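## Task

Lift the cooling block off deck slot D1 and set it into the empty place in the drawer of cooler COLD, lying flat within that place's locators, with each of its 5 loose tubes back in the bore it started in. Then push the drawer fully shut; COLD's lamp stays lit until it is. The block already in the drawer must still lie flat in its place with every tube in its bore, and plate P1 must remain on D2 as it is now. Nothing may count on the robot holding it in place at the end. Finish by releasing and moving the grippers away.

## Robot and tools

Robot: two 6-joint arms, left_arm and right_arm, each with a parallel two-finger gripper. Either arm may be used; the idle one can be parked out of the way. D1 is the deck slot beside COLD and D2 is the next one past D1. COLD is loose on the table: at the end it must be within about a finger's width of its start, upright and barely rotated, so do not shove it while working the drawer.

Frame: one scene frame for everything. Origin on the table top midway between the arms, +z up, +x outward across the table, left_arm on the +y side. The names left and right do not refer to image sides. Arm roots: left_arm at (+0.004, +0.314, 0) m, quat_wxyz (+1.000, 0, 0, +0.002); right_arm at (-0.035, -0.313, 0) m, quat_wxyz (+0.999, 0, 0, +0.036).

execute_actions: argument actions is a list holding zero or one item. An empty list only reports the current state. An item with rows is a motion; an item with only steps is a wait. Optional pictures (boolean) turns camera images on or off for that result. A rejected call moves nothing.
- Motion: {"rows": [[...]], "steps": n}. rows holds 1 to 15 rows; steps is 1 to 15 (default 15), each step 1/30 s. Row k is used on step k; if rows run out, the last one repeats. Every row is a single list of 14 numbers covering both arms, even if one arm is idle: left_arm waist, shoulder, elbow, wrist pitch, wrist yaw, wrist roll, opening, then right_arm in the same seven-value order. The six joint values are absolute target angles in radians (the same form Joint positions prints), not offsets. Stated ranges per arm: waist -2.880..2.880, shoulder 0.000..3.142, elbow 0.000..3.019, wrist pitch -1.693..1.571, wrist yaw -1.571..1.571, wrist roll -2.094..2.094. A call is refused if a target exceeds an end by more than 0.019 rad and is farther out than the joint's last reported angle. True ends may differ by up to 0.019 rad either way; beyond them the joint stops at the end and a line "joint sent to its limit" may appear (possibly about an earlier action). The opening is an absolute value on a scale from -1 (closed) to +1 (fully open, about 0.094 m between pads).
- Wait: {"steps": n} with n up to 300 control steps, counted from the previous result; time spent composing the reply counts toward it.

Motion behaviour: each joint's target is held within a fixed lead of its measured angle per step (waist 0.264, shoulder 0.32, elbow 0.276, wrist pitch 0.33, wrist yaw 0.186, wrist roll 0.522 rad), and if the commanded joints would put the gripper more than 70 mm from where it is, all targets are pulled back toward the current angles. So big moves take several actions. Between calls the arms keep heading for the last row sent until they have nearly stopped or a step is HELD; fingers already moving finish regardless. Very small commanded moves of a few mm may not shift the hand at all.

Gripping: fingers point along the gripper's +z and close along its y. end_effector_position is the point between the pads, about 1 cm behind the tips. grip_measured uses the same -1..1 scale as the command. To hold something, command an opening below grip_measured: roughly 0.03 lower for a firm hold, less for a gentler one. Pad force tops out around 50 to 62 N (lower on some grippers), weaker on parts under about 2 mm thick, with a short harder spike on first contact. Each gripper's readings carry a fixed error of up to about 1 mm.

Result lines: the state line gives each arm's gripper position (m) and quat_wxyz in the scene frame; it may be off, more so at long reach. Joint positions and Joint velocities list each arm's six joints (rad, rad/s) then pad gap (m, m/s). "joint command not followed" means a clearance check altered or blocked some joint targets; the rest of the row still ran. HELD marks steps where all or part of your row was withheld. MOTOR HOT warns a motor has passed 85 °C from holding a load; at 100 °C an OVER-TEMPERATURE FAULT makes that arm and gripper go limp and drop until cool, so avoid long holds while deliberating.

zoom_image: camera is cam_head_left or cam_head_right (both 896x504); region is [x0, y0, x1, y1] in that image's pixels from the top-left, at most 504 by 504. Gives a sharper crop of the latest image. Calibration (K, distortion, T_world_to_cam) is provided per camera and may be slightly off.

read_manual: optional section, only "licences"; returns URDF licence text, no motion.

finished_scene: scene is the current scene's number. Call it only after both grippers have let go and pulled away and everything is resting stably.

Avoid: dropping or slipping the block or spilling tubes, knocking anything off the table (ends the scene), slamming the drawer, hard pushes, letting the two arms collide or press on each other, and disturbing P1, the block already in the drawer, or COLD's position. Occasionally an outside tug may pull on a held part or nudge a loose object, so grip securely and check the images.

Each tool is called as a command line: name --argument value for each argument, lists and objects as JSON in quotes; but a table of rows of numbers goes row by row, as --pt "numbers of a row", without its own name.

## Session

execute_actions --actions '[]'

Scene clock: 0.00 s of 10800.00 s.
left_arm: end_effector_position=(+0.5295, +0.3097, +0.4685) grip_measured=+1.000 end_effector_quat_wxyz=(+0.689, +0.005, +0.725, -0.005) | right_arm: end_effector_position=(+0.6064, -0.3346, +0.3831) grip_measured=+1.000 end_effector_quat_wxyz=(+0.475, +0.214, +0.849, +0.085)
Joint positions: left_arm=[-0.006  1.066  1.03  -0.014  0.012 -0.     0.094] | right_arm=[-0.095  1.472  1.473 -0.566  0.04   0.449  0.094]
Joint velocities: left_arm=[-0.024 -0.005 -0.007  0.002 -0.081 -0.022  0.   ] | right_arm=[-0.005 -0.015 -0.007  0.007  0.037 -0.022  0.   ]
Motor temperatures (°C, as the motors report them): left_arm=[17 17 19 21 19 21] | right_arm=[22 19 20 19 18 17]

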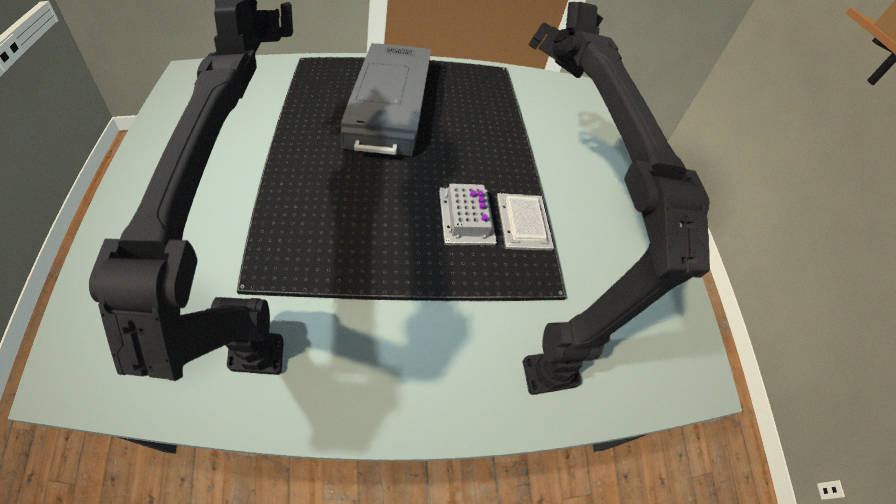

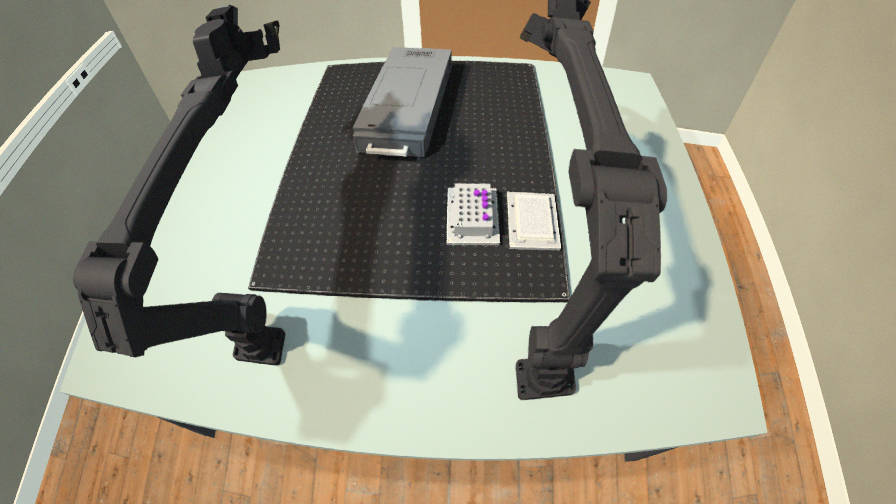

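zoom_image --camera "cam_head_left" --region '[320, 90, 460, 170]'

zoom_image --camera "cam_head_right" --region '[330, 90, 470, 170]'

zoom_image --camera "cam_head_left" --region '[420, 175, 560, 255]'

zoom_image --camera "cam_head_right" --region '[420, 175, 560, 255]'

Region (320, 90, 460, 170) of cam_head_left's 896x504 image, scaled by 3.600, with more detail than that image has; it fills the top 288 rows of this view, and the rest is white.

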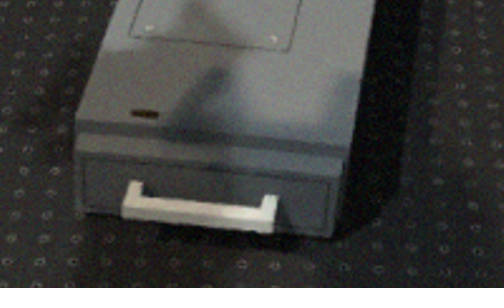

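Region (330, 90, 470, 170) of cam_head_right's 896x504 image, scaled by 3.600, with more detail than that image has; it fills the top 288 rows of this view, and the rest is white.

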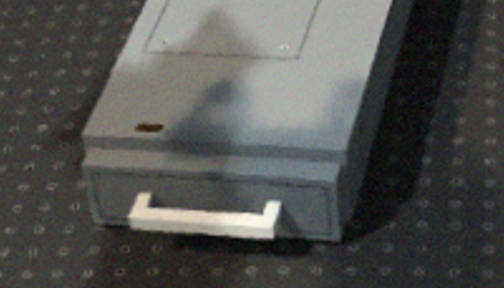

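Region (420, 175, 560, 255) of cam_head_left's 896x504 image, scaled by 3.600, with more detail than that image has; it fills the top 288 rows of this view, and the rest is white.

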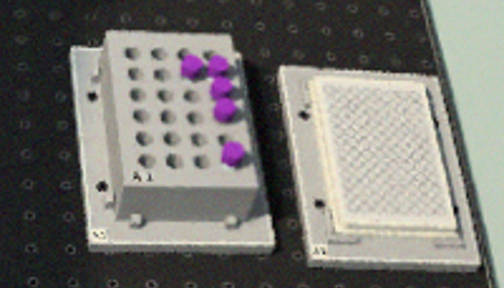

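Region (420, 175, 560, 255) of cam_head_right's 896x504 image, scaled by 3.600, with more detail than that image has; it fills the top 288 rows of this view, and the rest is white.

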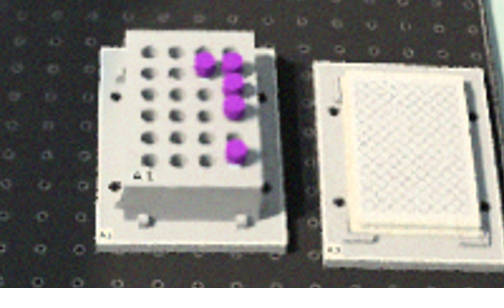

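execute_actions --actions '[{"rows":[[-0.424,1.78,1.44,-1.01,0,1.267,-0.2,0.33,1.476,1.162,-1.257,0,0.42,1]]}]' --pictures false

execute_actions --actions '[{"steps":30}]'

Scene clock: 12.57 s of 10800.00 s.
left_arm: end_effector_position=(+0.5707, +0.0817, +0.2288) grip_measured=-0.197 end_effector_quat_wxyz=(+0.335, +0.455, +0.824, +0.039) | right_arm: end_effector_position=(+0.3925, -0.1736, +0.1580) grip_measured=+1.000 end_effector_quat_wxyz=(+0.063, +0.061, +0.996, +0.023)
Joint positions: left_arm=[-0.391  1.559  1.318 -0.641  0.     0.622  0.038] | right_arm=[ 0.245  1.471  1.172 -1.138  0.004  0.439  0.094]
Joint velocities: left_arm=[-0.376  1.265  0.349 -1.722  0.11   1.59   0.001] | right_arm=[ 1.177  0.054 -0.344 -1.683 -0.037 -0.212  0.   ]
Motor temperatures (°C, as the motors report them): left_arm=[17 17 23 21 19 21] | right_arm=[22 20 24 19 18 17]
Steps of this call (steps 1 to 90: nothing new was sent; then 9.07 s passed at rest; steps 91 to 105: all 15 steps of this action). Readings (joint positions):
91: left_arm=[-0.015 1.073 1.038 -0.041 0.005 0.033] | right_arm=[-0.091 1.471 1.465 -0.578 0.038 0.449]
92: left_arm=[-0.033 1.089 1.059 -0.082 0.002 0.072] | right_arm=[-0.086 1.464 1.449 -0.600 0.035 0.449]
94: left_arm=[-0.092 1.140 1.108 -0.162 -0.000 0.150] | right_arm=[-0.063 1.456 1.401 -0.653 0.030 0.449]
98: left_arm=[-0.228 1.277 1.201 -0.319 -0.000 0.303] | right_arm=[0.014 1.457 1.297 -0.784 0.020 0.448]
105: the state above

Scene clock: 13.57 s of 10800.00 s.
left_arm: end_effector_position=(+0.5158, +0.0808, +0.0895) grip_measured=-0.197 end_effector_quat_wxyz=(+0.074, +0.742, +0.665, +0.032) | right_arm: end_effector_position=(+0.3425, -0.1463, +0.1435) grip_measured=+1.000 end_effector_quat_wxyz=(-0.004, +0.006, +1.000, -0.001)
Joint positions: left_arm=[-0.429  1.796  1.386 -0.999  0.     1.254  0.038] | right_arm=[ 0.344  1.476  1.144 -1.247 -0.002  0.428  0.094]
Joint velocities: left_arm=[-0.015 -0.005 -0.012  0.012 -0.007 -0.022  0.   ] | right_arm=[-0.005 -0.024  0.002 -0.012  0.051 -0.125  0.   ]
Motor temperatures (°C, as the motors report them): left_arm=[17 17 23 21 19 21] | right_arm=[22 20 24 19 18 17]
Steps of this call (steps 1 to 30: the robot went on to your last target). Readings (joint positions):
1: left_arm=[-0.402 1.604 1.333 -0.712 0.000 0.692] | right_arm=[0.284 1.473 1.161 -1.184 0.001 0.437]
2: left_arm=[-0.412 1.652 1.352 -0.801 0.000 0.786] | right_arm=[0.317 1.474 1.151 -1.214 -0.001 0.434]
4: left_arm=[-0.424 1.740 1.375 -0.926 0.000 0.954] | right_arm=[0.357 1.476 1.144 -1.241 -0.003 0.431]
8: left_arm=[-0.430 1.831 1.375 -0.994 0.000 1.133] | right_arm=[0.356 1.476 1.144 -1.246 -0.003 0.428]
30: the state above

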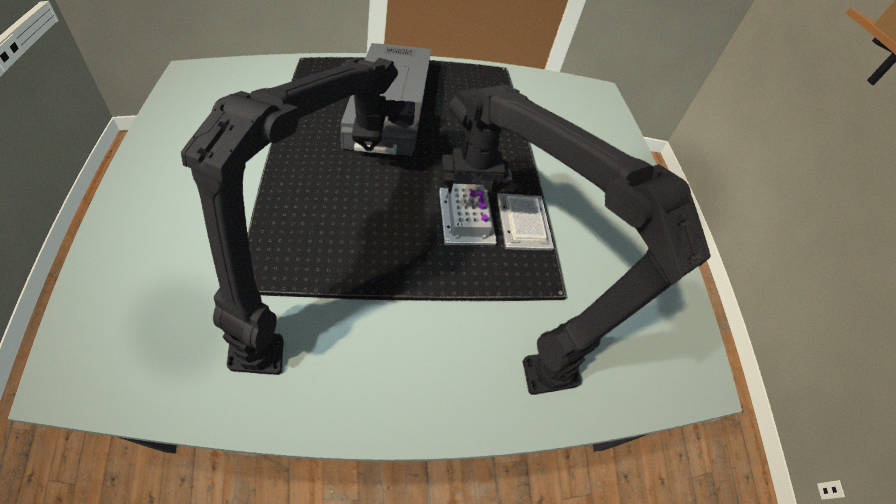

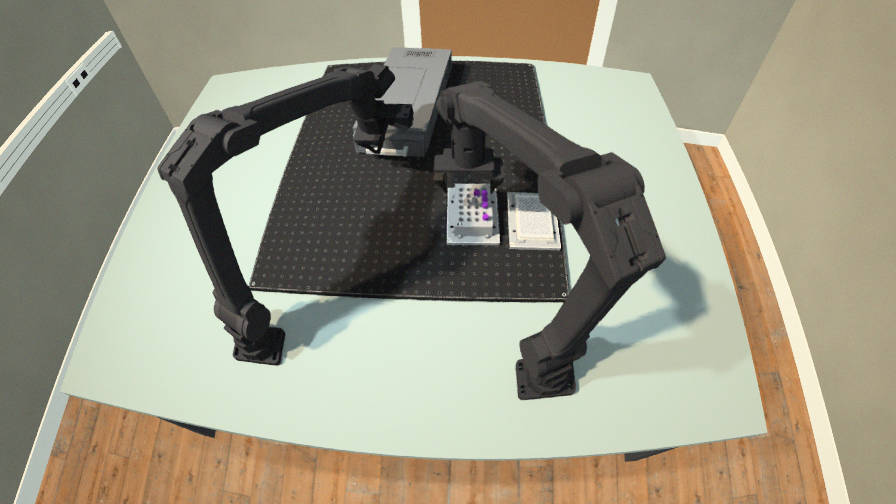

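execute_actions --actions '[{"rows":[[-0.424,1.79,1.44,-0.98,0,1.267,-0.2,0.325,1.49,1.14,-1.22,0,0.42,1],[-0.424,1.79,1.44,-0.98,0,1.267,-0.2,0.325,1.49,1.14,-1.22,0,0.42,1],[-0.424,1.8,1.44,-0.95,0,1.267,-0.2,0.322,1.505,1.125,-1.18,0,0.42,1],[-0.424,1.8,1.44,-0.95,0,1.267,-0.2,0.322,1.52,1.11,-1.14,0,0.42,1],[-0.424,1.81,1.44,-0.92,0,1.267,-0.2,0.322,1.532,1.09,-1.105,0,0.42,1]]}]'

zoom_image --camera "cam_head_right" --region '[330, 90, 530, 250]'

zoom_image --camera "cam_head_left" --region '[330, 90, 530, 250]'

Scene clock: 17.67 s of 10800.00 s.
left_arm: end_effector_position=(+0.5294, +0.0746, +0.0924) grip_measured=-0.197 end_effector_quat_wxyz=(+0.102, +0.741, +0.663, +0.045) | right_arm: end_effector_position=(+0.3485, -0.1456, +0.0972) grip_measured=+1.000 end_effector_quat_wxyz=(-0.002, +0.008, +1.000, +0.000)
Joint positions: left_arm=[-0.429  1.796  1.386 -0.937  0.     1.255  0.038] | right_arm=[ 0.339  1.536  1.079 -1.119 -0.002  0.428  0.094]
Joint velocities: left_arm=[-0.005 -0.015  0.012  0.002 -0.022  0.007 -0.001] | right_arm=[-0.005 -0.015 -0.007  0.066  0.051 -0.066  0.   ]
Motor temperatures (°C, as the motors report them): left_arm=[17 18 24 21 19 21] | right_arm=[22 20 24 19 18 17]
Steps of this call (steps 1 to 15: the robot went on to your last target; steps 16 to 90: nothing new was sent; then 0.60 s passed at rest; steps 91 to 105: all 15 steps of this action). Readings (joint positions):
91: left_arm=[-0.429 1.796 1.386 -0.998 0.000 1.255] | right_arm=[0.344 1.476 1.143 -1.244 -0.002 0.428]
92: left_arm=[-0.429 1.796 1.386 -0.998 0.000 1.255] | right_arm=[0.344 1.476 1.142 -1.239 -0.002 0.428]
94: left_arm=[-0.429 1.796 1.386 -0.983 0.000 1.255] | right_arm=[0.343 1.479 1.131 -1.205 -0.002 0.428]
98: left_arm=[-0.429 1.796 1.386 -0.942 0.000 1.255] | right_arm=[0.340 1.509 1.096 -1.127 -0.002 0.428]
105: the state above

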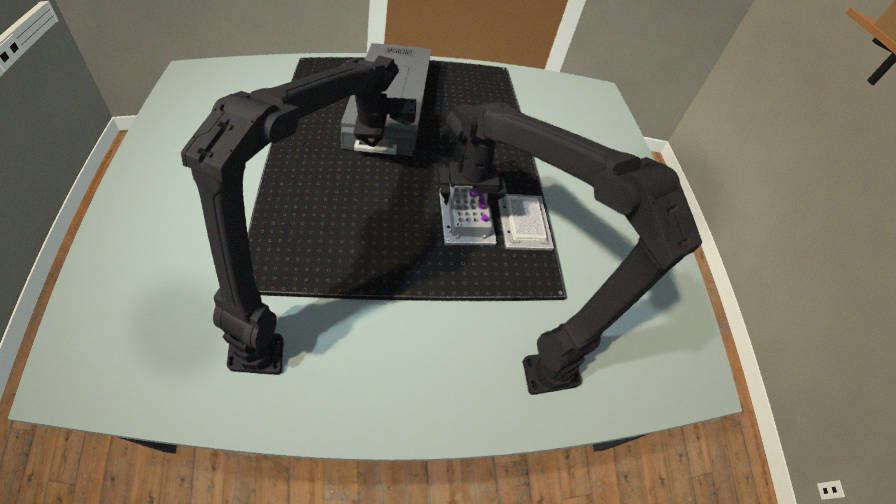

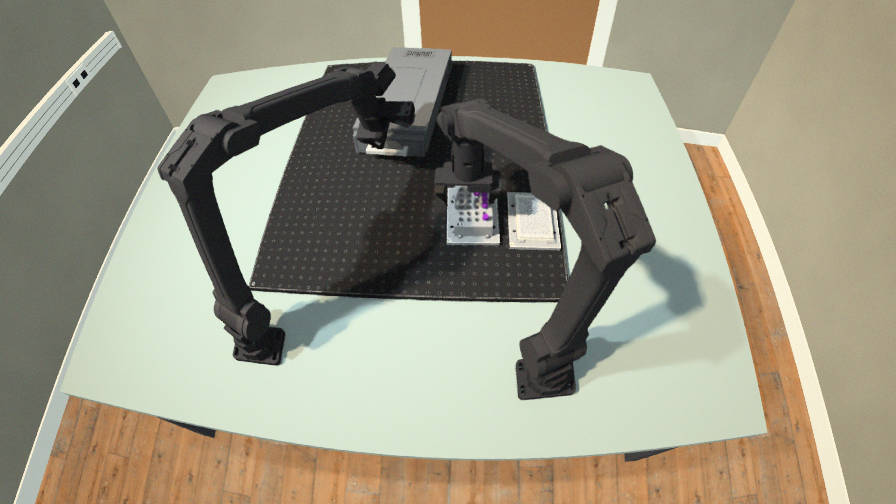

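Region (330, 90, 530, 250) of cam_head_right's 896x504 image, scaled by 2.520, with more detail than that image has; it fills the top 403 rows of this view, and the rest is white.

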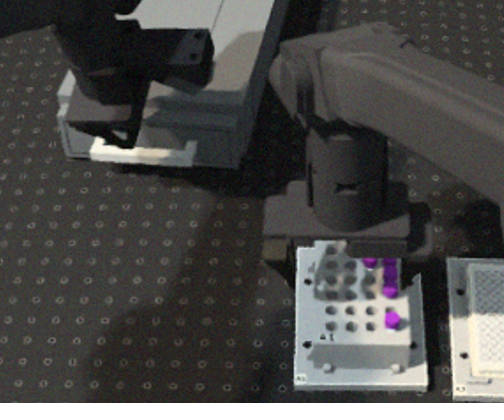

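Region (330, 90, 530, 250) of cam_head_left's 896x504 image, scaled by 2.520, with more detail than that image has; it fills the top 403 rows of this view, and the rest is white.

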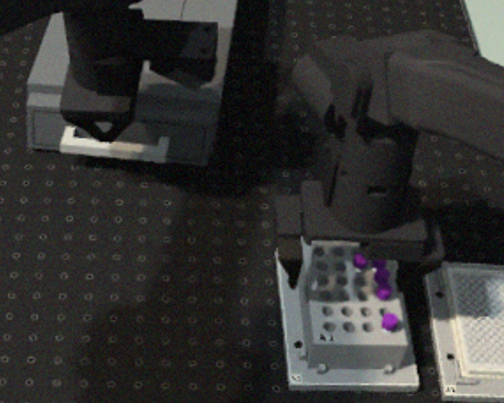

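execute_actions --actions '[{"rows":[[-0.424,1.83,1.44,-0.92,0,1.267,-0.2,0.31,1.532,1.09,-1.105,0,0.4,1],[-0.424,1.83,1.44,-0.92,0,1.267,-0.2,0.31,1.532,1.09,-1.105,0,0.4,1],[-0.424,1.85,1.44,-0.91,0,1.267,-0.2,0.298,1.532,1.09,-1.105,0,0.39,1]]}]'

zoom_image --camera "cam_head_right" --region '[330, 90, 530, 250]'

Scene clock: 20.37 s of 10800.00 s.
left_arm: end_effector_position=(+0.5305, +0.0741, +0.0776) grip_measured=-0.197 end_effector_quat_wxyz=(+0.094, +0.741, +0.663, +0.041) | right_arm: end_effector_position=(+0.3536, -0.1566, +0.0972) grip_measured=+1.000 end_effector_quat_wxyz=(-0.001, +0.008, +1.000, +0.000)
Joint positions: left_arm=[-0.429  1.824  1.386 -0.927  0.     1.255  0.038] | right_arm=[ 0.31   1.536  1.079 -1.117 -0.002  0.399  0.094]
Joint velocities: left_arm=[-0.005 -0.015 -0.007  0.007 -0.051 -0.081 -0.001] | right_arm=[-0.005  0.005  0.002 -0.007  0.022  0.037  0.   ]
Motor temperatures (°C, as the motors report them): left_arm=[17 18 24 21 19 21] | right_arm=[22 20 24 19 18 17]
Steps of this call (steps 1 to 15: the robot went on to your last target; steps 16 to 66: nothing new was sent; steps 67 to 81: all 15 steps of this action). Readings (joint positions):
67: left_arm=[-0.429 1.796 1.386 -0.937 0.000 1.255] | right_arm=[0.339 1.536 1.079 -1.117 -0.002 0.424]
68: left_arm=[-0.429 1.796 1.386 -0.937 0.000 1.255] | right_arm=[0.338 1.536 1.079 -1.117 -0.002 0.421]
70: left_arm=[-0.429 1.799 1.386 -0.932 0.000 1.255] | right_arm=[0.330 1.536 1.079 -1.117 -0.002 0.412]
74: left_arm=[-0.429 1.813 1.386 -0.927 0.000 1.255] | right_arm=[0.314 1.536 1.079 -1.117 -0.002 0.404]
81: the state above

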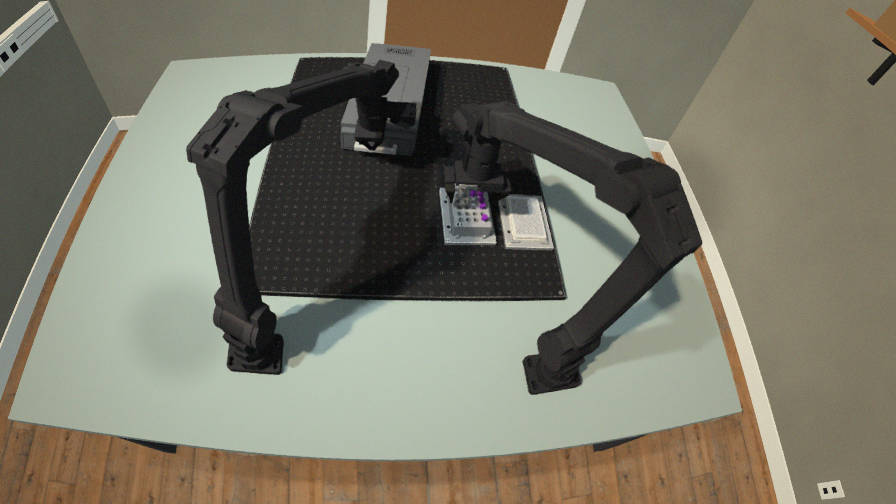

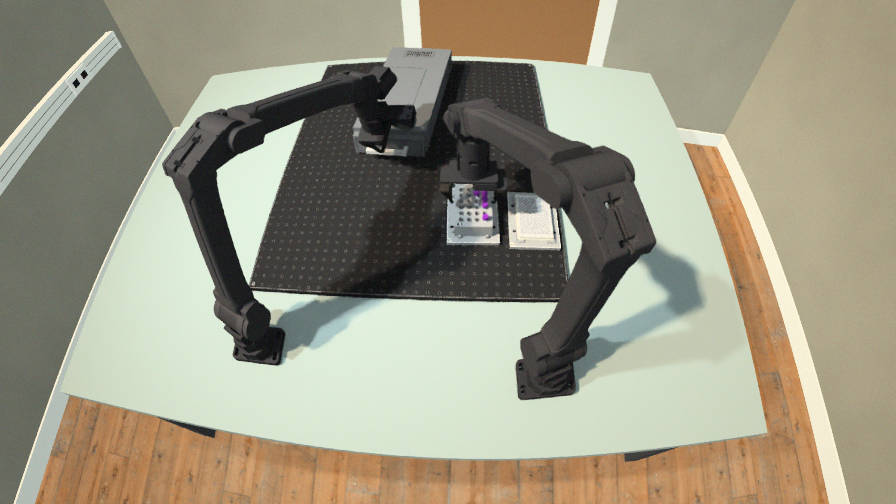

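Region (330, 90, 530, 250) of cam_head_right's 896x504 image, scaled by 2.520, with more detail than that image has; it fills the top 403 rows of this view, and the rest is white.

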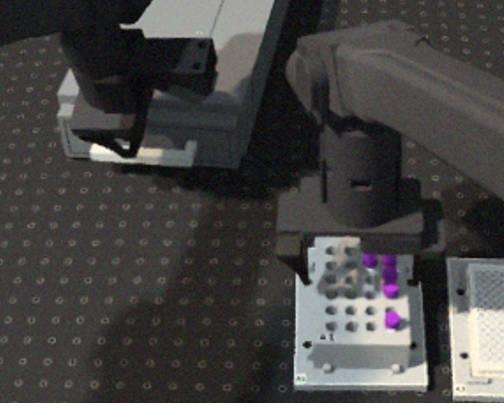

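execute_actions --actions '[{"rows":[[-0.424,1.865,1.44,-0.905,0,1.267,-0.2,0.298,1.532,1.09,-1.105,0,0.39,1],[-0.424,1.88,1.44,-0.9,0,1.267,-0.2,0.298,1.532,1.09,-1.105,0,0.39,1]]}]' --pictures false

execute_actions --actions '[{"rows":[[-0.424,1.88,1.44,-0.9,0,1.267,-0.8,0.298,1.532,1.09,-1.105,0,0.39,1]]}]'

zoom_image --camera "cam_head_right" --region '[330, 90, 470, 190]'

Scene clock: 23.13 s of 10800.00 s.
left_arm: end_effector_position=(+0.5315, +0.0736, +0.0616) grip_measured=-0.197 end_effector_quat_wxyz=(+0.086, +0.742, +0.664, +0.038) | right_arm: end_effector_position=(+0.3536, -0.1566, +0.0972) grip_measured=+1.000 end_effector_quat_wxyz=(-0.001, +0.007, +1.000, +0.000)
Joint positions: left_arm=[-0.429  1.854  1.387 -0.916  0.     1.255  0.038] | right_arm=[ 0.31   1.536  1.079 -1.117 -0.002  0.397  0.094]
Joint velocities: left_arm=[-0.005  0.005  0.002  0.002  0.022  0.037  0.   ] | right_arm=[ 0.015  0.005  0.007 -0.007  0.066  0.022  0.   ]
Motor temperatures (°C, as the motors report them): left_arm=[17 18 24 21 19 21] | right_arm=[22 20 23 19 18 17]
Steps of this call (steps 1 to 15: the robot went on to your last target; steps 16 to 68: nothing new was sent; steps 69 to 83: all 15 steps of this action). Readings (joint positions):
69: left_arm=[-0.429 1.824 1.386 -0.926 0.000 1.255] | right_arm=[0.310 1.536 1.079 -1.117 -0.002 0.397]
70: left_arm=[-0.429 1.826 1.386 -0.923 0.000 1.255] | right_arm=[0.310 1.536 1.079 -1.117 -0.002 0.397]
72: left_arm=[-0.429 1.832 1.387 -0.918 0.000 1.255] | right_arm=[0.310 1.536 1.079 -1.117 -0.002 0.397]
76: left_arm=[-0.429 1.847 1.387 -0.916 0.000 1.255] | right_arm=[0.310 1.536 1.079 -1.117 -0.002 0.397]
83: the state above

Scene clock: 23.63 s of 10800.00 s.
left_arm: end_effector_position=(+0.5315, +0.0736, +0.0616) grip_measured=-0.797 end_effector_quat_wxyz=(+0.086, +0.742, +0.664, +0.038) | right_arm: end_effector_position=(+0.3536, -0.1566, +0.0972) grip_measured=+1.000 end_effector_quat_wxyz=(-0.001, +0.007, +1.000, +0.000)
Joint positions: left_arm=[-0.429  1.854  1.387 -0.916  0.     1.255  0.01 ] | right_arm=[ 0.31   1.536  1.079 -1.117 -0.002  0.397  0.094]
Joint velocities: left_arm=[ 0.034 -0.024  0.002 -0.002 -0.022  0.007  0.001] | right_arm=[ 0.005 -0.015 -0.007  0.002 -0.051  0.022  0.   ]
Motor temperatures (°C, as the motors report them): left_arm=[17 18 25 21 19 21] | right_arm=[22 20 23 19 18 17]
Steps of this call (steps 1 to 15: all 15 steps of this action). Readings (joint positions):
1: left_arm=[-0.429 1.854 1.387 -0.916 0.000 1.255] | right_arm=[0.310 1.536 1.079 -1.117 -0.002 0.397]
2: left_arm=[-0.429 1.854 1.387 -0.916 0.000 1.255] | right_arm=[0.310 1.536 1.079 -1.117 -0.002 0.397]
4: left_arm=[-0.429 1.854 1.387 -0.916 0.000 1.255] | right_arm=[0.310 1.536 1.079 -1.117 -0.002 0.397]
8: left_arm=[-0.429 1.854 1.387 -0.916 0.000 1.255] | right_arm=[0.310 1.536 1.079 -1.117 -0.002 0.397]
15: the state above

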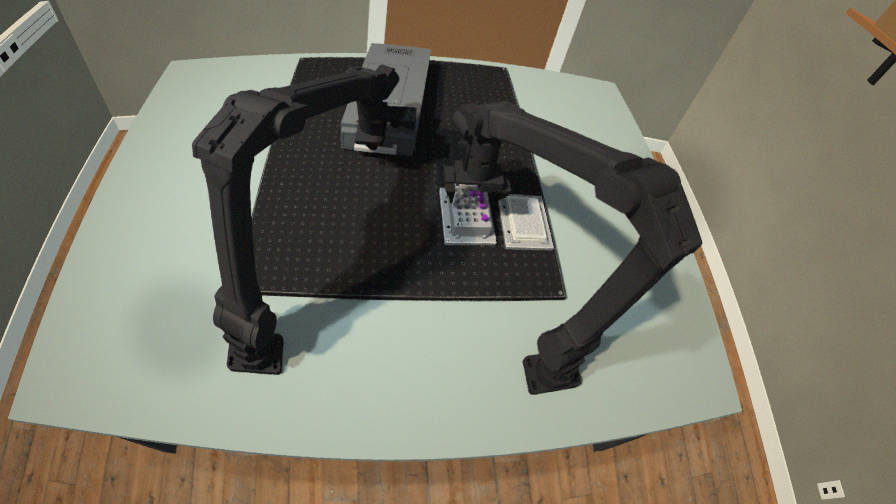

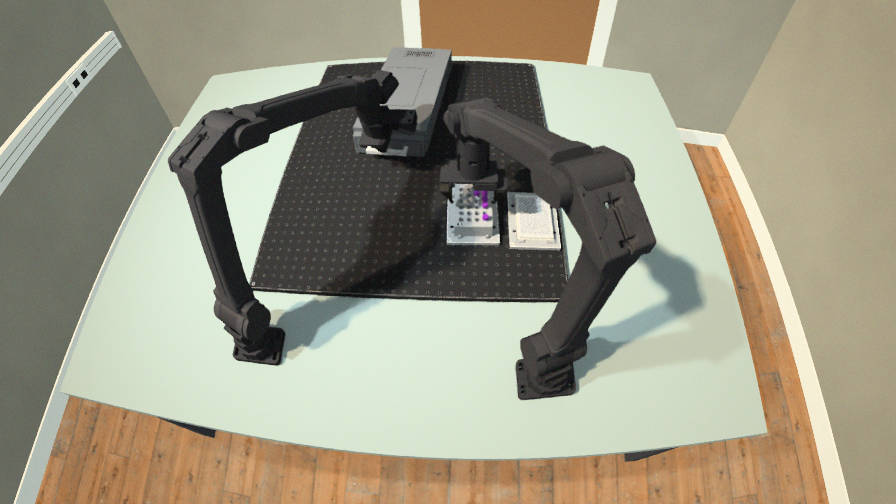

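Region (330, 90, 470, 190) of cam_head_right's 896x504 image, scaled by 3.600, with more detail than that image has; it fills the top 360 rows of this view, and the rest is white.

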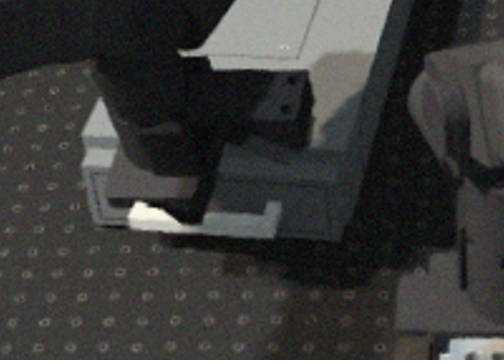

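The fingertips are still above the bar, so I'm reopening and going lower.

execute_actions --actions '[{"rows":[[-0.424,1.88,1.44,-0.9,0,1.267,-0.3,0.298,1.532,1.09,-1.105,0,0.39,1],[-0.424,1.88,1.44,-0.9,0,1.267,-0.3,0.298,1.532,1.09,-1.105,0,0.39,1],[-0.424,1.895,1.44,-0.89,0,1.267,-0.3,0.298,1.532,1.09,-1.105,0,0.39,1],[-0.424,1.915,1.44,-0.885,0,1.267,-0.3,0.298,1.532,1.09,-1.105,0,0.39,1]]}]' --pictures false

execute_actions --actions '[{"rows":[[-0.424,1.915,1.44,-0.885,0,1.267,-0.82,0.298,1.532,1.09,-1.105,0,0.39,1]],"steps":10}]'

zoom_image --camera "cam_head_right" --region '[330, 90, 470, 190]'

Scene clock: 25.70 s of 10800.00 s.
left_arm: end_effector_position=(+0.5328, +0.0731, +0.0428) grip_measured=-0.303 end_effector_quat_wxyz=(+0.077, +0.743, +0.664, +0.034) | right_arm: end_effector_position=(+0.3536, -0.1566, +0.0972) grip_measured=+1.000 end_effector_quat_wxyz=(-0.001, +0.007, +1.000, +0.000)
Joint positions: left_arm=[-0.429  1.89   1.388 -0.902  0.     1.255  0.033] | right_arm=[ 0.31   1.536  1.079 -1.117 -0.002  0.397  0.094]
Joint velocities: left_arm=[-0.005 -0.015 -0.002 -0.007 -0.022  0.007  0.   ] | right_arm=[ 0.015 -0.015 -0.002 -0.007 -0.022 -0.037  0.   ]
Motor temperatures (°C, as the motors report them): left_arm=[17 18 25 21 19 21] | right_arm=[22 20 23 19 18 17]
Steps of this call (steps 1 to 15: the robot went on to your last target; steps 16 to 47: nothing new was sent; steps 48 to 62: all 15 steps of this action). Readings (joint positions):
48: left_arm=[-0.429 1.854 1.387 -0.916 0.000 1.255] | right_arm=[0.310 1.536 1.079 -1.117 -0.002 0.397]
49: left_arm=[-0.429 1.854 1.387 -0.916 0.000 1.255] | right_arm=[0.310 1.536 1.079 -1.117 -0.002 0.397]
51: left_arm=[-0.429 1.856 1.387 -0.911 0.000 1.255] | right_arm=[0.310 1.536 1.079 -1.117 -0.002 0.397]
55: left_arm=[-0.429 1.873 1.388 -0.902 0.000 1.255] | right_arm=[0.310 1.536 1.079 -1.117 -0.002 0.397]
62: the state above

Scene clock: 26.03 s of 10800.00 s.
left_arm: end_effector_position=(+0.5362, +0.0725, +0.0436) grip_measured=-0.737 end_effector_quat_wxyz=(+0.081, +0.745, +0.661, +0.037) | right_arm: end_effector_position=(+0.3536, -0.1566, +0.0972) grip_measured=+1.000 end_effector_quat_wxyz=(-0.001, +0.007, +1.000, +0.000)
Joint positions: left_arm=[-0.428  1.891  1.392 -0.893 -0.001  1.264  0.012] | right_arm=[ 0.31   1.536  1.079 -1.117 -0.002  0.397  0.094]
Joint velocities: left_arm=[ 0.005  0.005  0.002  0.002  0.007 -0.037 -0.001] | right_arm=[-0.005 -0.024  0.012  0.002 -0.022  0.022  0.   ]
Motor temperatures (°C, as the motors report them): left_arm=[17 18 25 21 19 21] | right_arm=[22 20 23 19 18 17]
Steps of this call (steps 1 to 10: all 10 steps of this action). Readings (joint positions):
1: left_arm=[-0.429 1.890 1.388 -0.902 0.000 1.255] | right_arm=[0.310 1.536 1.079 -1.117 -0.002 0.397]
2: left_arm=[-0.429 1.890 1.391 -0.895 -0.002 1.257] | right_arm=[0.310 1.536 1.079 -1.117 -0.002 0.397]
4: left_arm=[-0.428 1.891 1.392 -0.893 -0.001 1.262] | right_arm=[0.310 1.536 1.079 -1.117 -0.002 0.397]
8: left_arm=[-0.428 1.891 1.392 -0.893 -0.001 1.264] | right_arm=[0.310 1.536 1.079 -1.117 -0.002 0.397]
10: the state above

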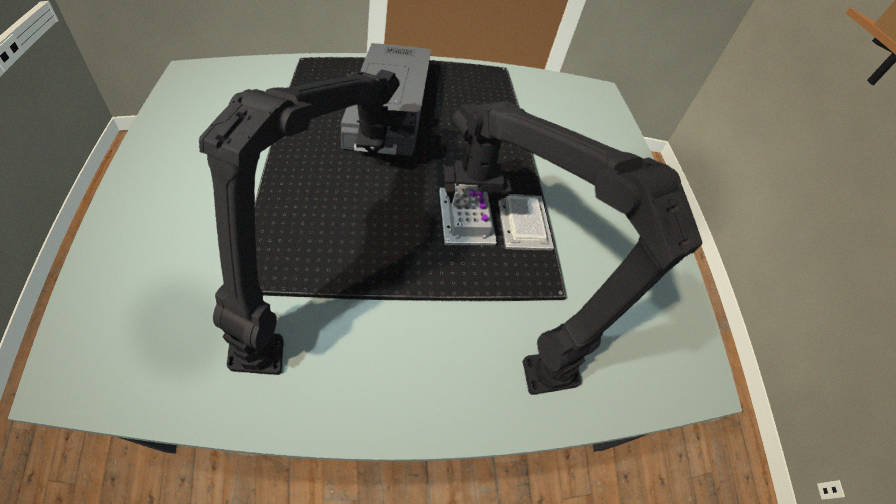

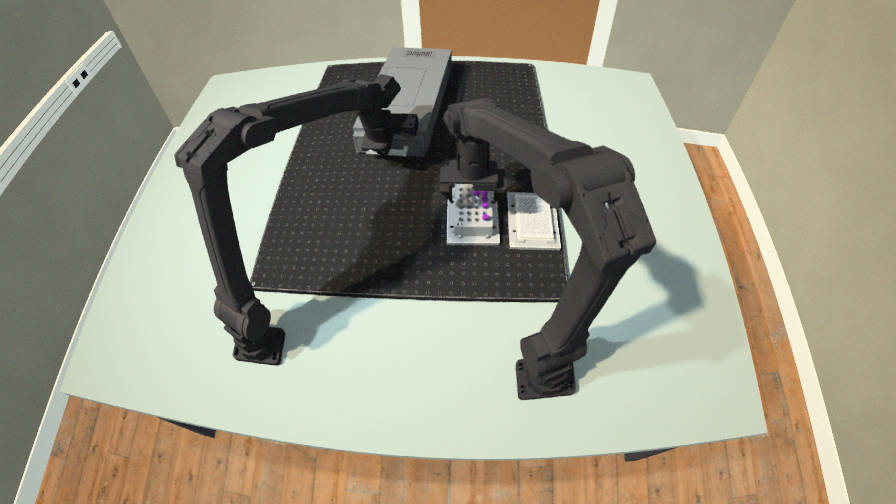

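Region (330, 90, 470, 190) of cam_head_right's 896x504 image, scaled by 3.600, with more detail than that image has; it fills the top 360 rows of this view, and the rest is white.

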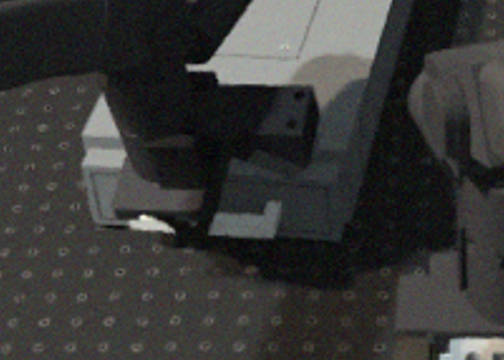

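execute_actions --actions '[{"rows":[[-0.43,1.875,1.41,-0.893,0,1.26,-0.6,0.298,1.532,1.09,-1.105,0,0.39,1],[-0.435,1.865,1.39,-0.886,0,1.26,-0.6,0.298,1.532,1.09,-1.105,0,0.39,1],[-0.44,1.855,1.373,-0.88,0,1.25,-0.6,0.298,1.532,1.09,-1.105,0,0.39,1],[-0.443,1.844,1.356,-0.873,0,1.25,-0.6,0.298,1.532,1.09,-1.105,0,0.39,1],[-0.446,1.834,1.34,-0.866,0,1.25,-0.6,0.298,1.532,1.09,-1.105,0,0.39,1],[-0.449,1.823,1.323,-0.86,0,1.24,-0.6,0.298,1.532,1.09,-1.105,0,0.39,1],[-0.452,1.813,1.306,-0.853,0,1.24,-0.6,0.298,1.532,1.09,-1.105,0,0.39,1],[-0.455,1.802,1.29,-0.846,0,1.24,-0.6,0.298,1.532,1.09,-1.105,0,0.39,1],[-0.458,1.792,1.273,-0.84,0,1.23,-0.6,0.298,1.532,1.09,-1.105,0,0.39,1],[-0.461,1.781,1.256,-0.834,0,1.23,-0.6,0.298,1.532,1.09,-1.105,0,0.39,1],[-0.464,1.771,1.24,-0.828,0,1.23,-0.6,0.298,1.532,1.09,-1.105,0,0.39,1]]}]'

Scene clock: 30.10 s of 10800.00 s.
left_arm: end_effector_position=(+0.5043, +0.0753, +0.0552) grip_measured=-0.601 end_effector_quat_wxyz=(+0.105, +0.743, +0.659, +0.046) | right_arm: end_effector_position=(+0.3536, -0.1566, +0.0972) grip_measured=+1.000 end_effector_quat_wxyz=(-0.001, +0.007, +1.000, +0.000)
Joint positions: left_arm=[-0.448  1.783  1.257 -0.816 -0.003  1.247  0.019] | right_arm=[ 0.31   1.536  1.079 -1.117 -0.002  0.397  0.094]
Joint velocities: left_arm=[-0.161 -0.142 -0.164 -0.046  0.037 -0.081 -0.001] | right_arm=[-0.005 -0.005  0.002 -0.007  0.007 -0.022  0.   ]
Motor temperatures (°C, as the motors report them): left_arm=[17 18 25 21 19 21] | right_arm=[22 20 23 19 18 17]
Steps of this call (steps 1 to 15: the robot went on to your last target; steps 16 to 90: nothing new was sent; then 0.57 s passed at rest; steps 91 to 105: all 15 steps of this action). Readings (joint positions):
91: left_arm=[-0.428 1.891 1.392 -0.893 -0.001 1.264] | right_arm=[0.310 1.536 1.079 -1.117 -0.002 0.397]
92: left_arm=[-0.428 1.891 1.392 -0.893 -0.001 1.264] | right_arm=[0.310 1.536 1.079 -1.117 -0.002 0.397]
94: left_arm=[-0.429 1.888 1.387 -0.891 -0.001 1.263] | right_arm=[0.310 1.536 1.079 -1.117 -0.002 0.397]
98: left_arm=[-0.431 1.862 1.347 -0.842 -0.005 1.259] | right_arm=[0.310 1.536 1.079 -1.117 -0.002 0.397]
105: the state above

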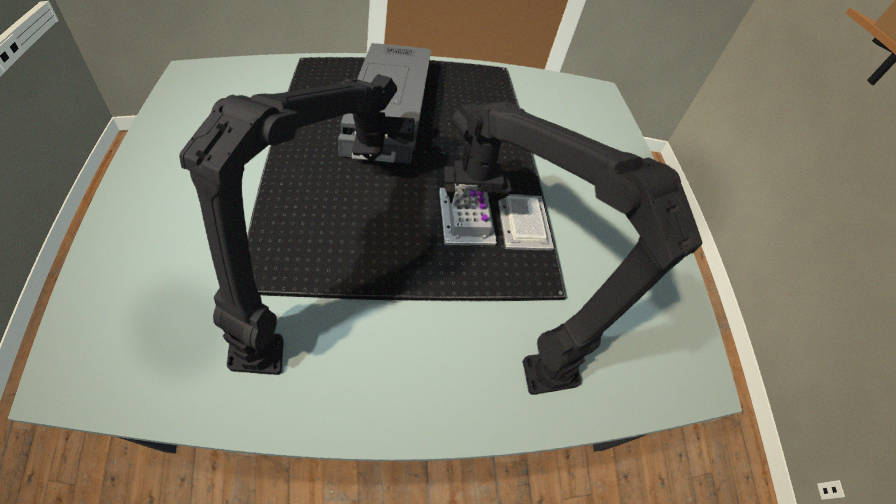

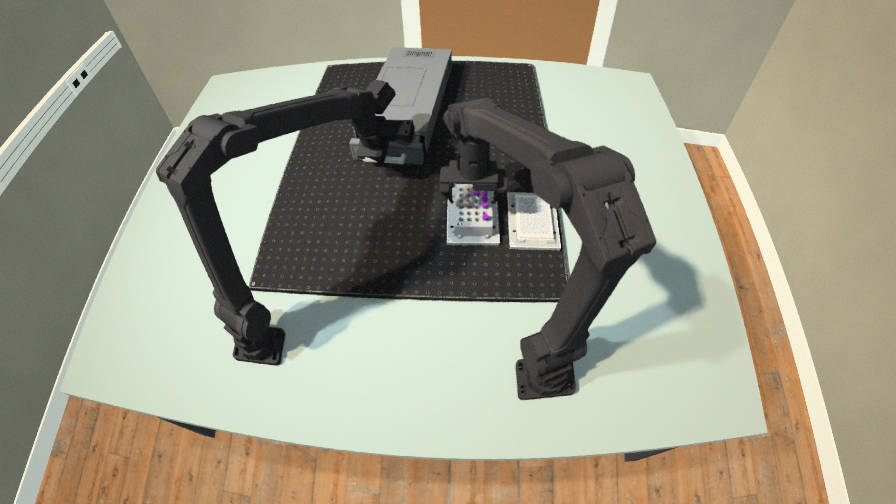

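execute_actions --actions '[{"rows":[[-0.464,1.79,1.21,-0.828,0,1.22,-0.6,0.298,1.532,1.09,-1.105,0,0.39,1],[-0.464,1.79,1.2,-0.828,0,1.22,-0.6,0.298,1.532,1.09,-1.105,0,0.39,1],[-0.47,1.77,1.18,-0.82,0,1.22,-0.6,0.298,1.532,1.09,-1.105,0,0.39,1],[-0.476,1.752,1.155,-0.814,0,1.21,-0.6,0.298,1.532,1.09,-1.105,0,0.39,1],[-0.482,1.734,1.13,-0.807,0,1.21,-0.6,0.298,1.532,1.09,-1.105,0,0.39,1],[-0.488,1.717,1.106,-0.8,0,1.2,-0.6,0.298,1.532,1.09,-1.105,0,0.39,1],[-0.494,1.7,1.082,-0.793,0,1.2,-0.6,0.298,1.532,1.09,-1.105,0,0.39,1],[-0.5,1.682,1.058,-0.786,0,1.19,-0.6,0.298,1.532,1.09,-1.105,0,0.39,1],[-0.507,1.664,1.035,-0.781,0,1.18,-0.6,0.298,1.532,1.09,-1.105,0,0.39,1],[-0.514,1.646,1.012,-0.776,0,1.18,-0.6,0.298,1.532,1.09,-1.105,0,0.39,1],[-0.521,1.628,0.99,-0.771,0,1.17,-0.6,0.298,1.532,1.09,-1.105,0,0.39,1],[-0.528,1.61,0.967,-0.766,0,1.16,-0.6,0.298,1.532,1.09,-1.105,0,0.39,1],[-0.535,1.593,0.944,-0.761,0,1.16,-0.6,0.298,1.532,1.09,-1.105,0,0.39,1],[-0.54,1.575,0.925,-0.756,0,1.15,-0.6,0.298,1.532,1.09,-1.105,0,0.39,1]]}]' --pictures false

execute_actions --actions '[{"rows":[[-0.55,1.553,0.9,-0.752,0,1.14,-0.6,0.298,1.532,1.09,-1.105,0,0.39,1],[-0.56,1.531,0.875,-0.748,0,1.13,-0.6,0.298,1.532,1.09,-1.105,0,0.39,1],[-0.57,1.51,0.85,-0.744,0,1.12,-0.6,0.298,1.532,1.09,-1.105,0,0.39,1],[-0.58,1.488,0.825,-0.741,0,1.11,-0.6,0.298,1.532,1.09,-1.105,0,0.39,1],[-0.59,1.466,0.8,-0.738,0,1.1,-0.6,0.298,1.532,1.09,-1.105,0,0.39,1]]}]'

Scene clock: 36.27 s of 10800.00 s.
left_arm: end_effector_position=(+0.3872, +0.0911, +0.0342) grip_measured=-0.601 end_effector_quat_wxyz=(+0.071, +0.752, +0.655, +0.025) | right_arm: end_effector_position=(+0.3536, -0.1566, +0.0972) grip_measured=+1.000 end_effector_quat_wxyz=(-0.001, +0.007, +1.000, +0.000)
Joint positions: left_arm=[-0.529  1.601  0.956 -0.774 -0.001  1.183  0.019] | right_arm=[ 0.31   1.536  1.079 -1.117 -0.002  0.397  0.094]
Joint velocities: left_arm=[-0.239 -0.376 -0.559 -0.017 -0.022 -0.125  0.   ] | right_arm=[ 0.005 -0.005 -0.002 -0.012  0.051  0.037  0.   ]
Motor temperatures (°C, as the motors report them): left_arm=[17 19 24 21 19 21] | right_arm=[22 20 23 19 18 17]
Steps of this call (steps 1 to 30: the robot went on to your last target; steps 31 to 90: nothing new was sent; then 2.67 s passed at rest; steps 91 to 105: all 15 steps of this action). Readings (joint positions):
91: left_arm=[-0.463 1.780 1.245 -0.822 -0.001 1.240] | right_arm=[0.310 1.536 1.079 -1.117 -0.002 0.397]
92: left_arm=[-0.463 1.780 1.240 -0.822 -0.001 1.238] | right_arm=[0.310 1.536 1.079 -1.117 -0.002 0.397]
94: left_arm=[-0.463 1.778 1.221 -0.811 -0.002 1.235] | right_arm=[0.310 1.536 1.079 -1.117 -0.002 0.397]
98: left_arm=[-0.473 1.730 1.137 -0.784 -0.002 1.223] | right_arm=[0.310 1.536 1.079 -1.117 -0.002 0.397]
105: the state above

Scene clock: 36.77 s of 10800.00 s.
left_arm: end_effector_position=(+0.3257, +0.0987, +0.0330) grip_measured=-0.601 end_effector_quat_wxyz=(+0.071, +0.750, +0.658, +0.018) | right_arm: end_effector_position=(+0.3536, -0.1566, +0.0972) grip_measured=+1.000 end_effector_quat_wxyz=(-0.001, +0.007, +1.000, +0.000)
Joint positions: left_arm=[-0.59   1.472  0.8   -0.752  0.002  1.114  0.019] | right_arm=[ 0.31   1.536  1.079 -1.117 -0.002  0.397  0.094]
Joint velocities: left_arm=[ 0.005 -0.015 -0.012 -0.017 -0.081 -0.022 -0.   ] | right_arm=[ 0.005  0.005 -0.017  0.007 -0.007  0.022  0.   ]
Motor temperatures (°C, as the motors report them): left_arm=[17 19 24 21 19 21] | right_arm=[22 20 23 19 18 17]
Steps of this call (steps 1 to 15: all 15 steps of this action). Readings (joint positions):
1: left_arm=[-0.536 1.589 0.937 -0.773 -0.001 1.177] | right_arm=[0.310 1.536 1.079 -1.117 -0.002 0.397]
2: left_arm=[-0.543 1.577 0.919 -0.771 -0.001 1.170] | right_arm=[0.310 1.536 1.079 -1.117 -0.002 0.397]
4: left_arm=[-0.558 1.547 0.877 -0.763 -0.001 1.154] | right_arm=[0.310 1.536 1.079 -1.117 -0.002 0.397]
8: left_arm=[-0.585 1.484 0.811 -0.751 -0.001 1.130] | right_arm=[0.310 1.536 1.079 -1.117 -0.002 0.397]
15: the state above

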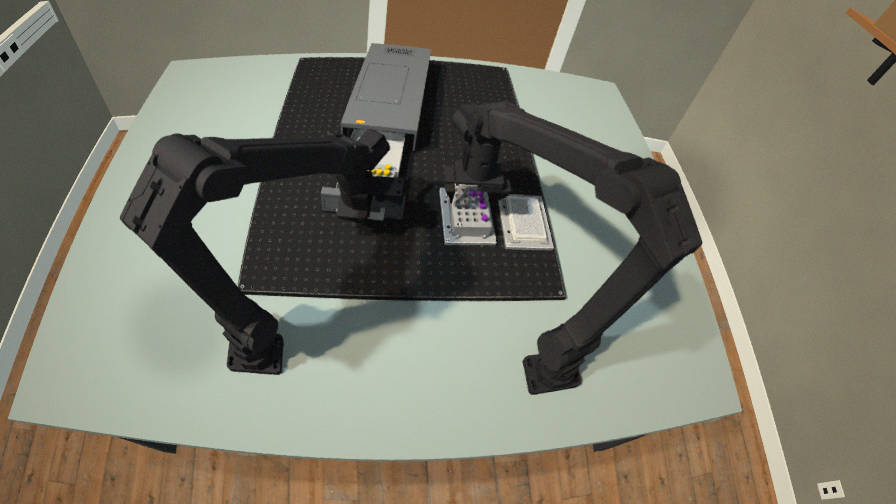

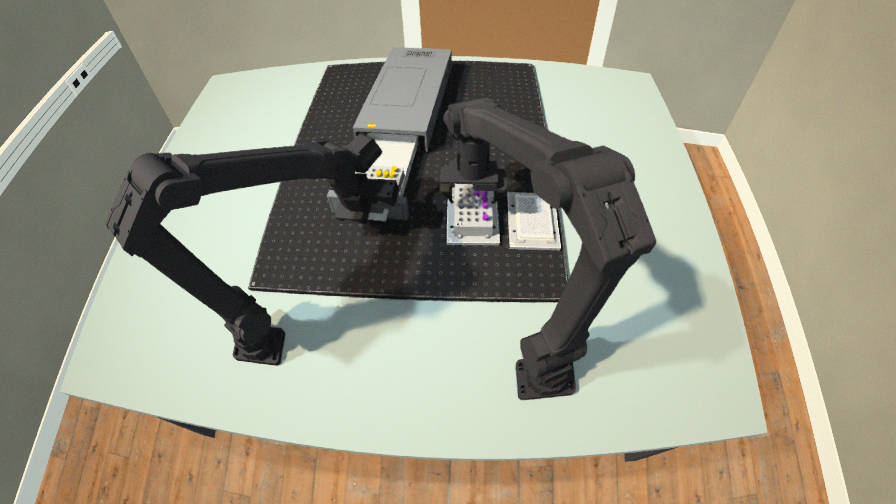

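execute_actions --actions '[{"rows":[[-0.6,1.445,0.79,-0.738,0,1.08,-0.6,0.298,1.545,1.08,-1.09,0,0.39,1],[-0.61,1.427,0.771,-0.738,0,1.07,-0.6,0.298,1.55,1.074,-1.08,0,0.39,1],[-0.62,1.409,0.753,-0.738,0,1.06,-0.6,0.298,1.555,1.068,-1.07,0,0.39,1],[-0.63,1.391,0.735,-0.738,0,1.05,-0.6,0.298,1.56,1.062,-1.06,0,0.39,1],[-0.64,1.373,0.718,-0.738,0,1.04,-0.6,0.298,1.565,1.056,-1.05,0,0.39,1],[-0.65,1.355,0.701,-0.738,0,1.03,-0.6,0.298,1.57,1.05,-1.04,0,0.39,1],[-0.66,1.337,0.684,-0.738,0,1.02,-0.6,0.298,1.575,1.045,-1.03,0,0.39,1],[-0.67,1.319,0.667,-0.738,0,1.01,-0.6,0.298,1.58,1.04,-1.02,0,0.39,1],[-0.68,1.301,0.65,-0.738,0,1,-0.6,0.298,1.585,1.04,-1.014,0,0.39,1],[-0.69,1.283,0.635,-0.738,0,0.99,-0.6,0.298,1.585,1.04,-1.014,0,0.39,1]]}]'

zoom_image --camera "cam_head_right" --region '[320, 110, 520, 260]'

Scene clock: 40.43 s of 10800.00 s.
left_arm: end_effector_position=(+0.2847, +0.0979, +0.0567) grip_measured=-0.600 end_effector_quat_wxyz=(+0.123, +0.737, +0.664, +0.028) | right_arm: end_effector_position=(+0.3532, -0.1567, +0.0632) grip_measured=+1.000 end_effector_quat_wxyz=(-0.003, +0.007, +1.000, -0.000)
Joint positions: left_arm=[-0.663  1.282  0.675 -0.71  -0.012  1.017  0.019] | right_arm=[ 0.31   1.582  1.033 -1.028 -0.002  0.397  0.094]
Joint velocities: left_arm=[-0.132 -0.132 -0.1   -0.09   0.3   -0.168  0.   ] | right_arm=[-0.015  0.005  0.012  0.002 -0.066 -0.051  0.   ]
Motor temperatures (°C, as the motors report them): left_arm=[17 19 23 21 19 21] | right_arm=[22 20 23 19 18 17]
Steps of this call (steps 1 to 15: the robot went on to your last target; steps 16 to 90: nothing new was sent; then 0.17 s passed at rest; steps 91 to 105: all 15 steps of this action). Readings (joint positions):
91: left_arm=[-0.590 1.472 0.800 -0.752 0.002 1.109] | right_arm=[0.310 1.536 1.079 -1.114 -0.002 0.397]
92: left_arm=[-0.591 1.470 0.798 -0.751 0.001 1.103] | right_arm=[0.310 1.536 1.078 -1.107 -0.002 0.397]
94: left_arm=[-0.599 1.454 0.781 -0.743 -0.002 1.091] | right_arm=[0.310 1.536 1.072 -1.089 -0.002 0.397]
98: left_arm=[-0.633 1.383 0.718 -0.734 -0.006 1.059] | right_arm=[0.310 1.550 1.051 -1.050 -0.002 0.397]
105: the state above

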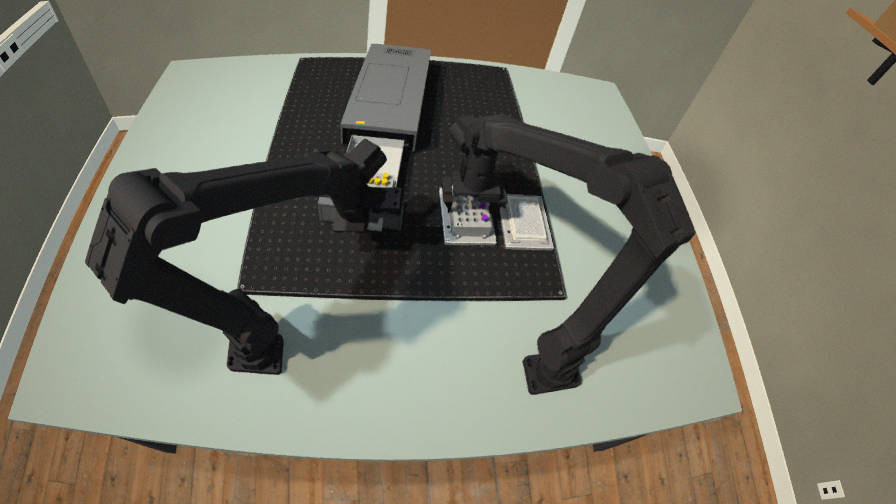

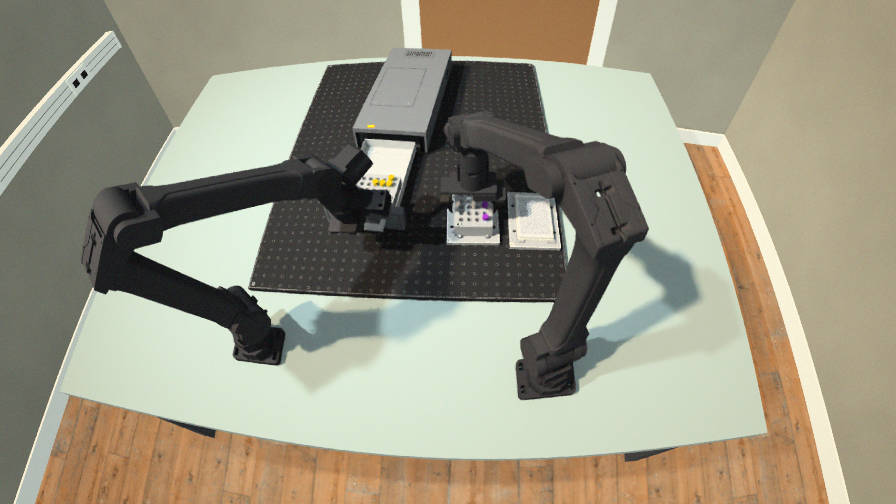

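Region (320, 110, 520, 260) of cam_head_right's 896x504 image, scaled by 2.520, with more detail than that image has; it fills the top 378 rows of this view, and the rest is white.

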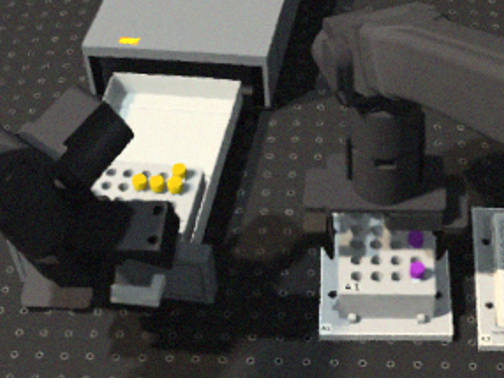

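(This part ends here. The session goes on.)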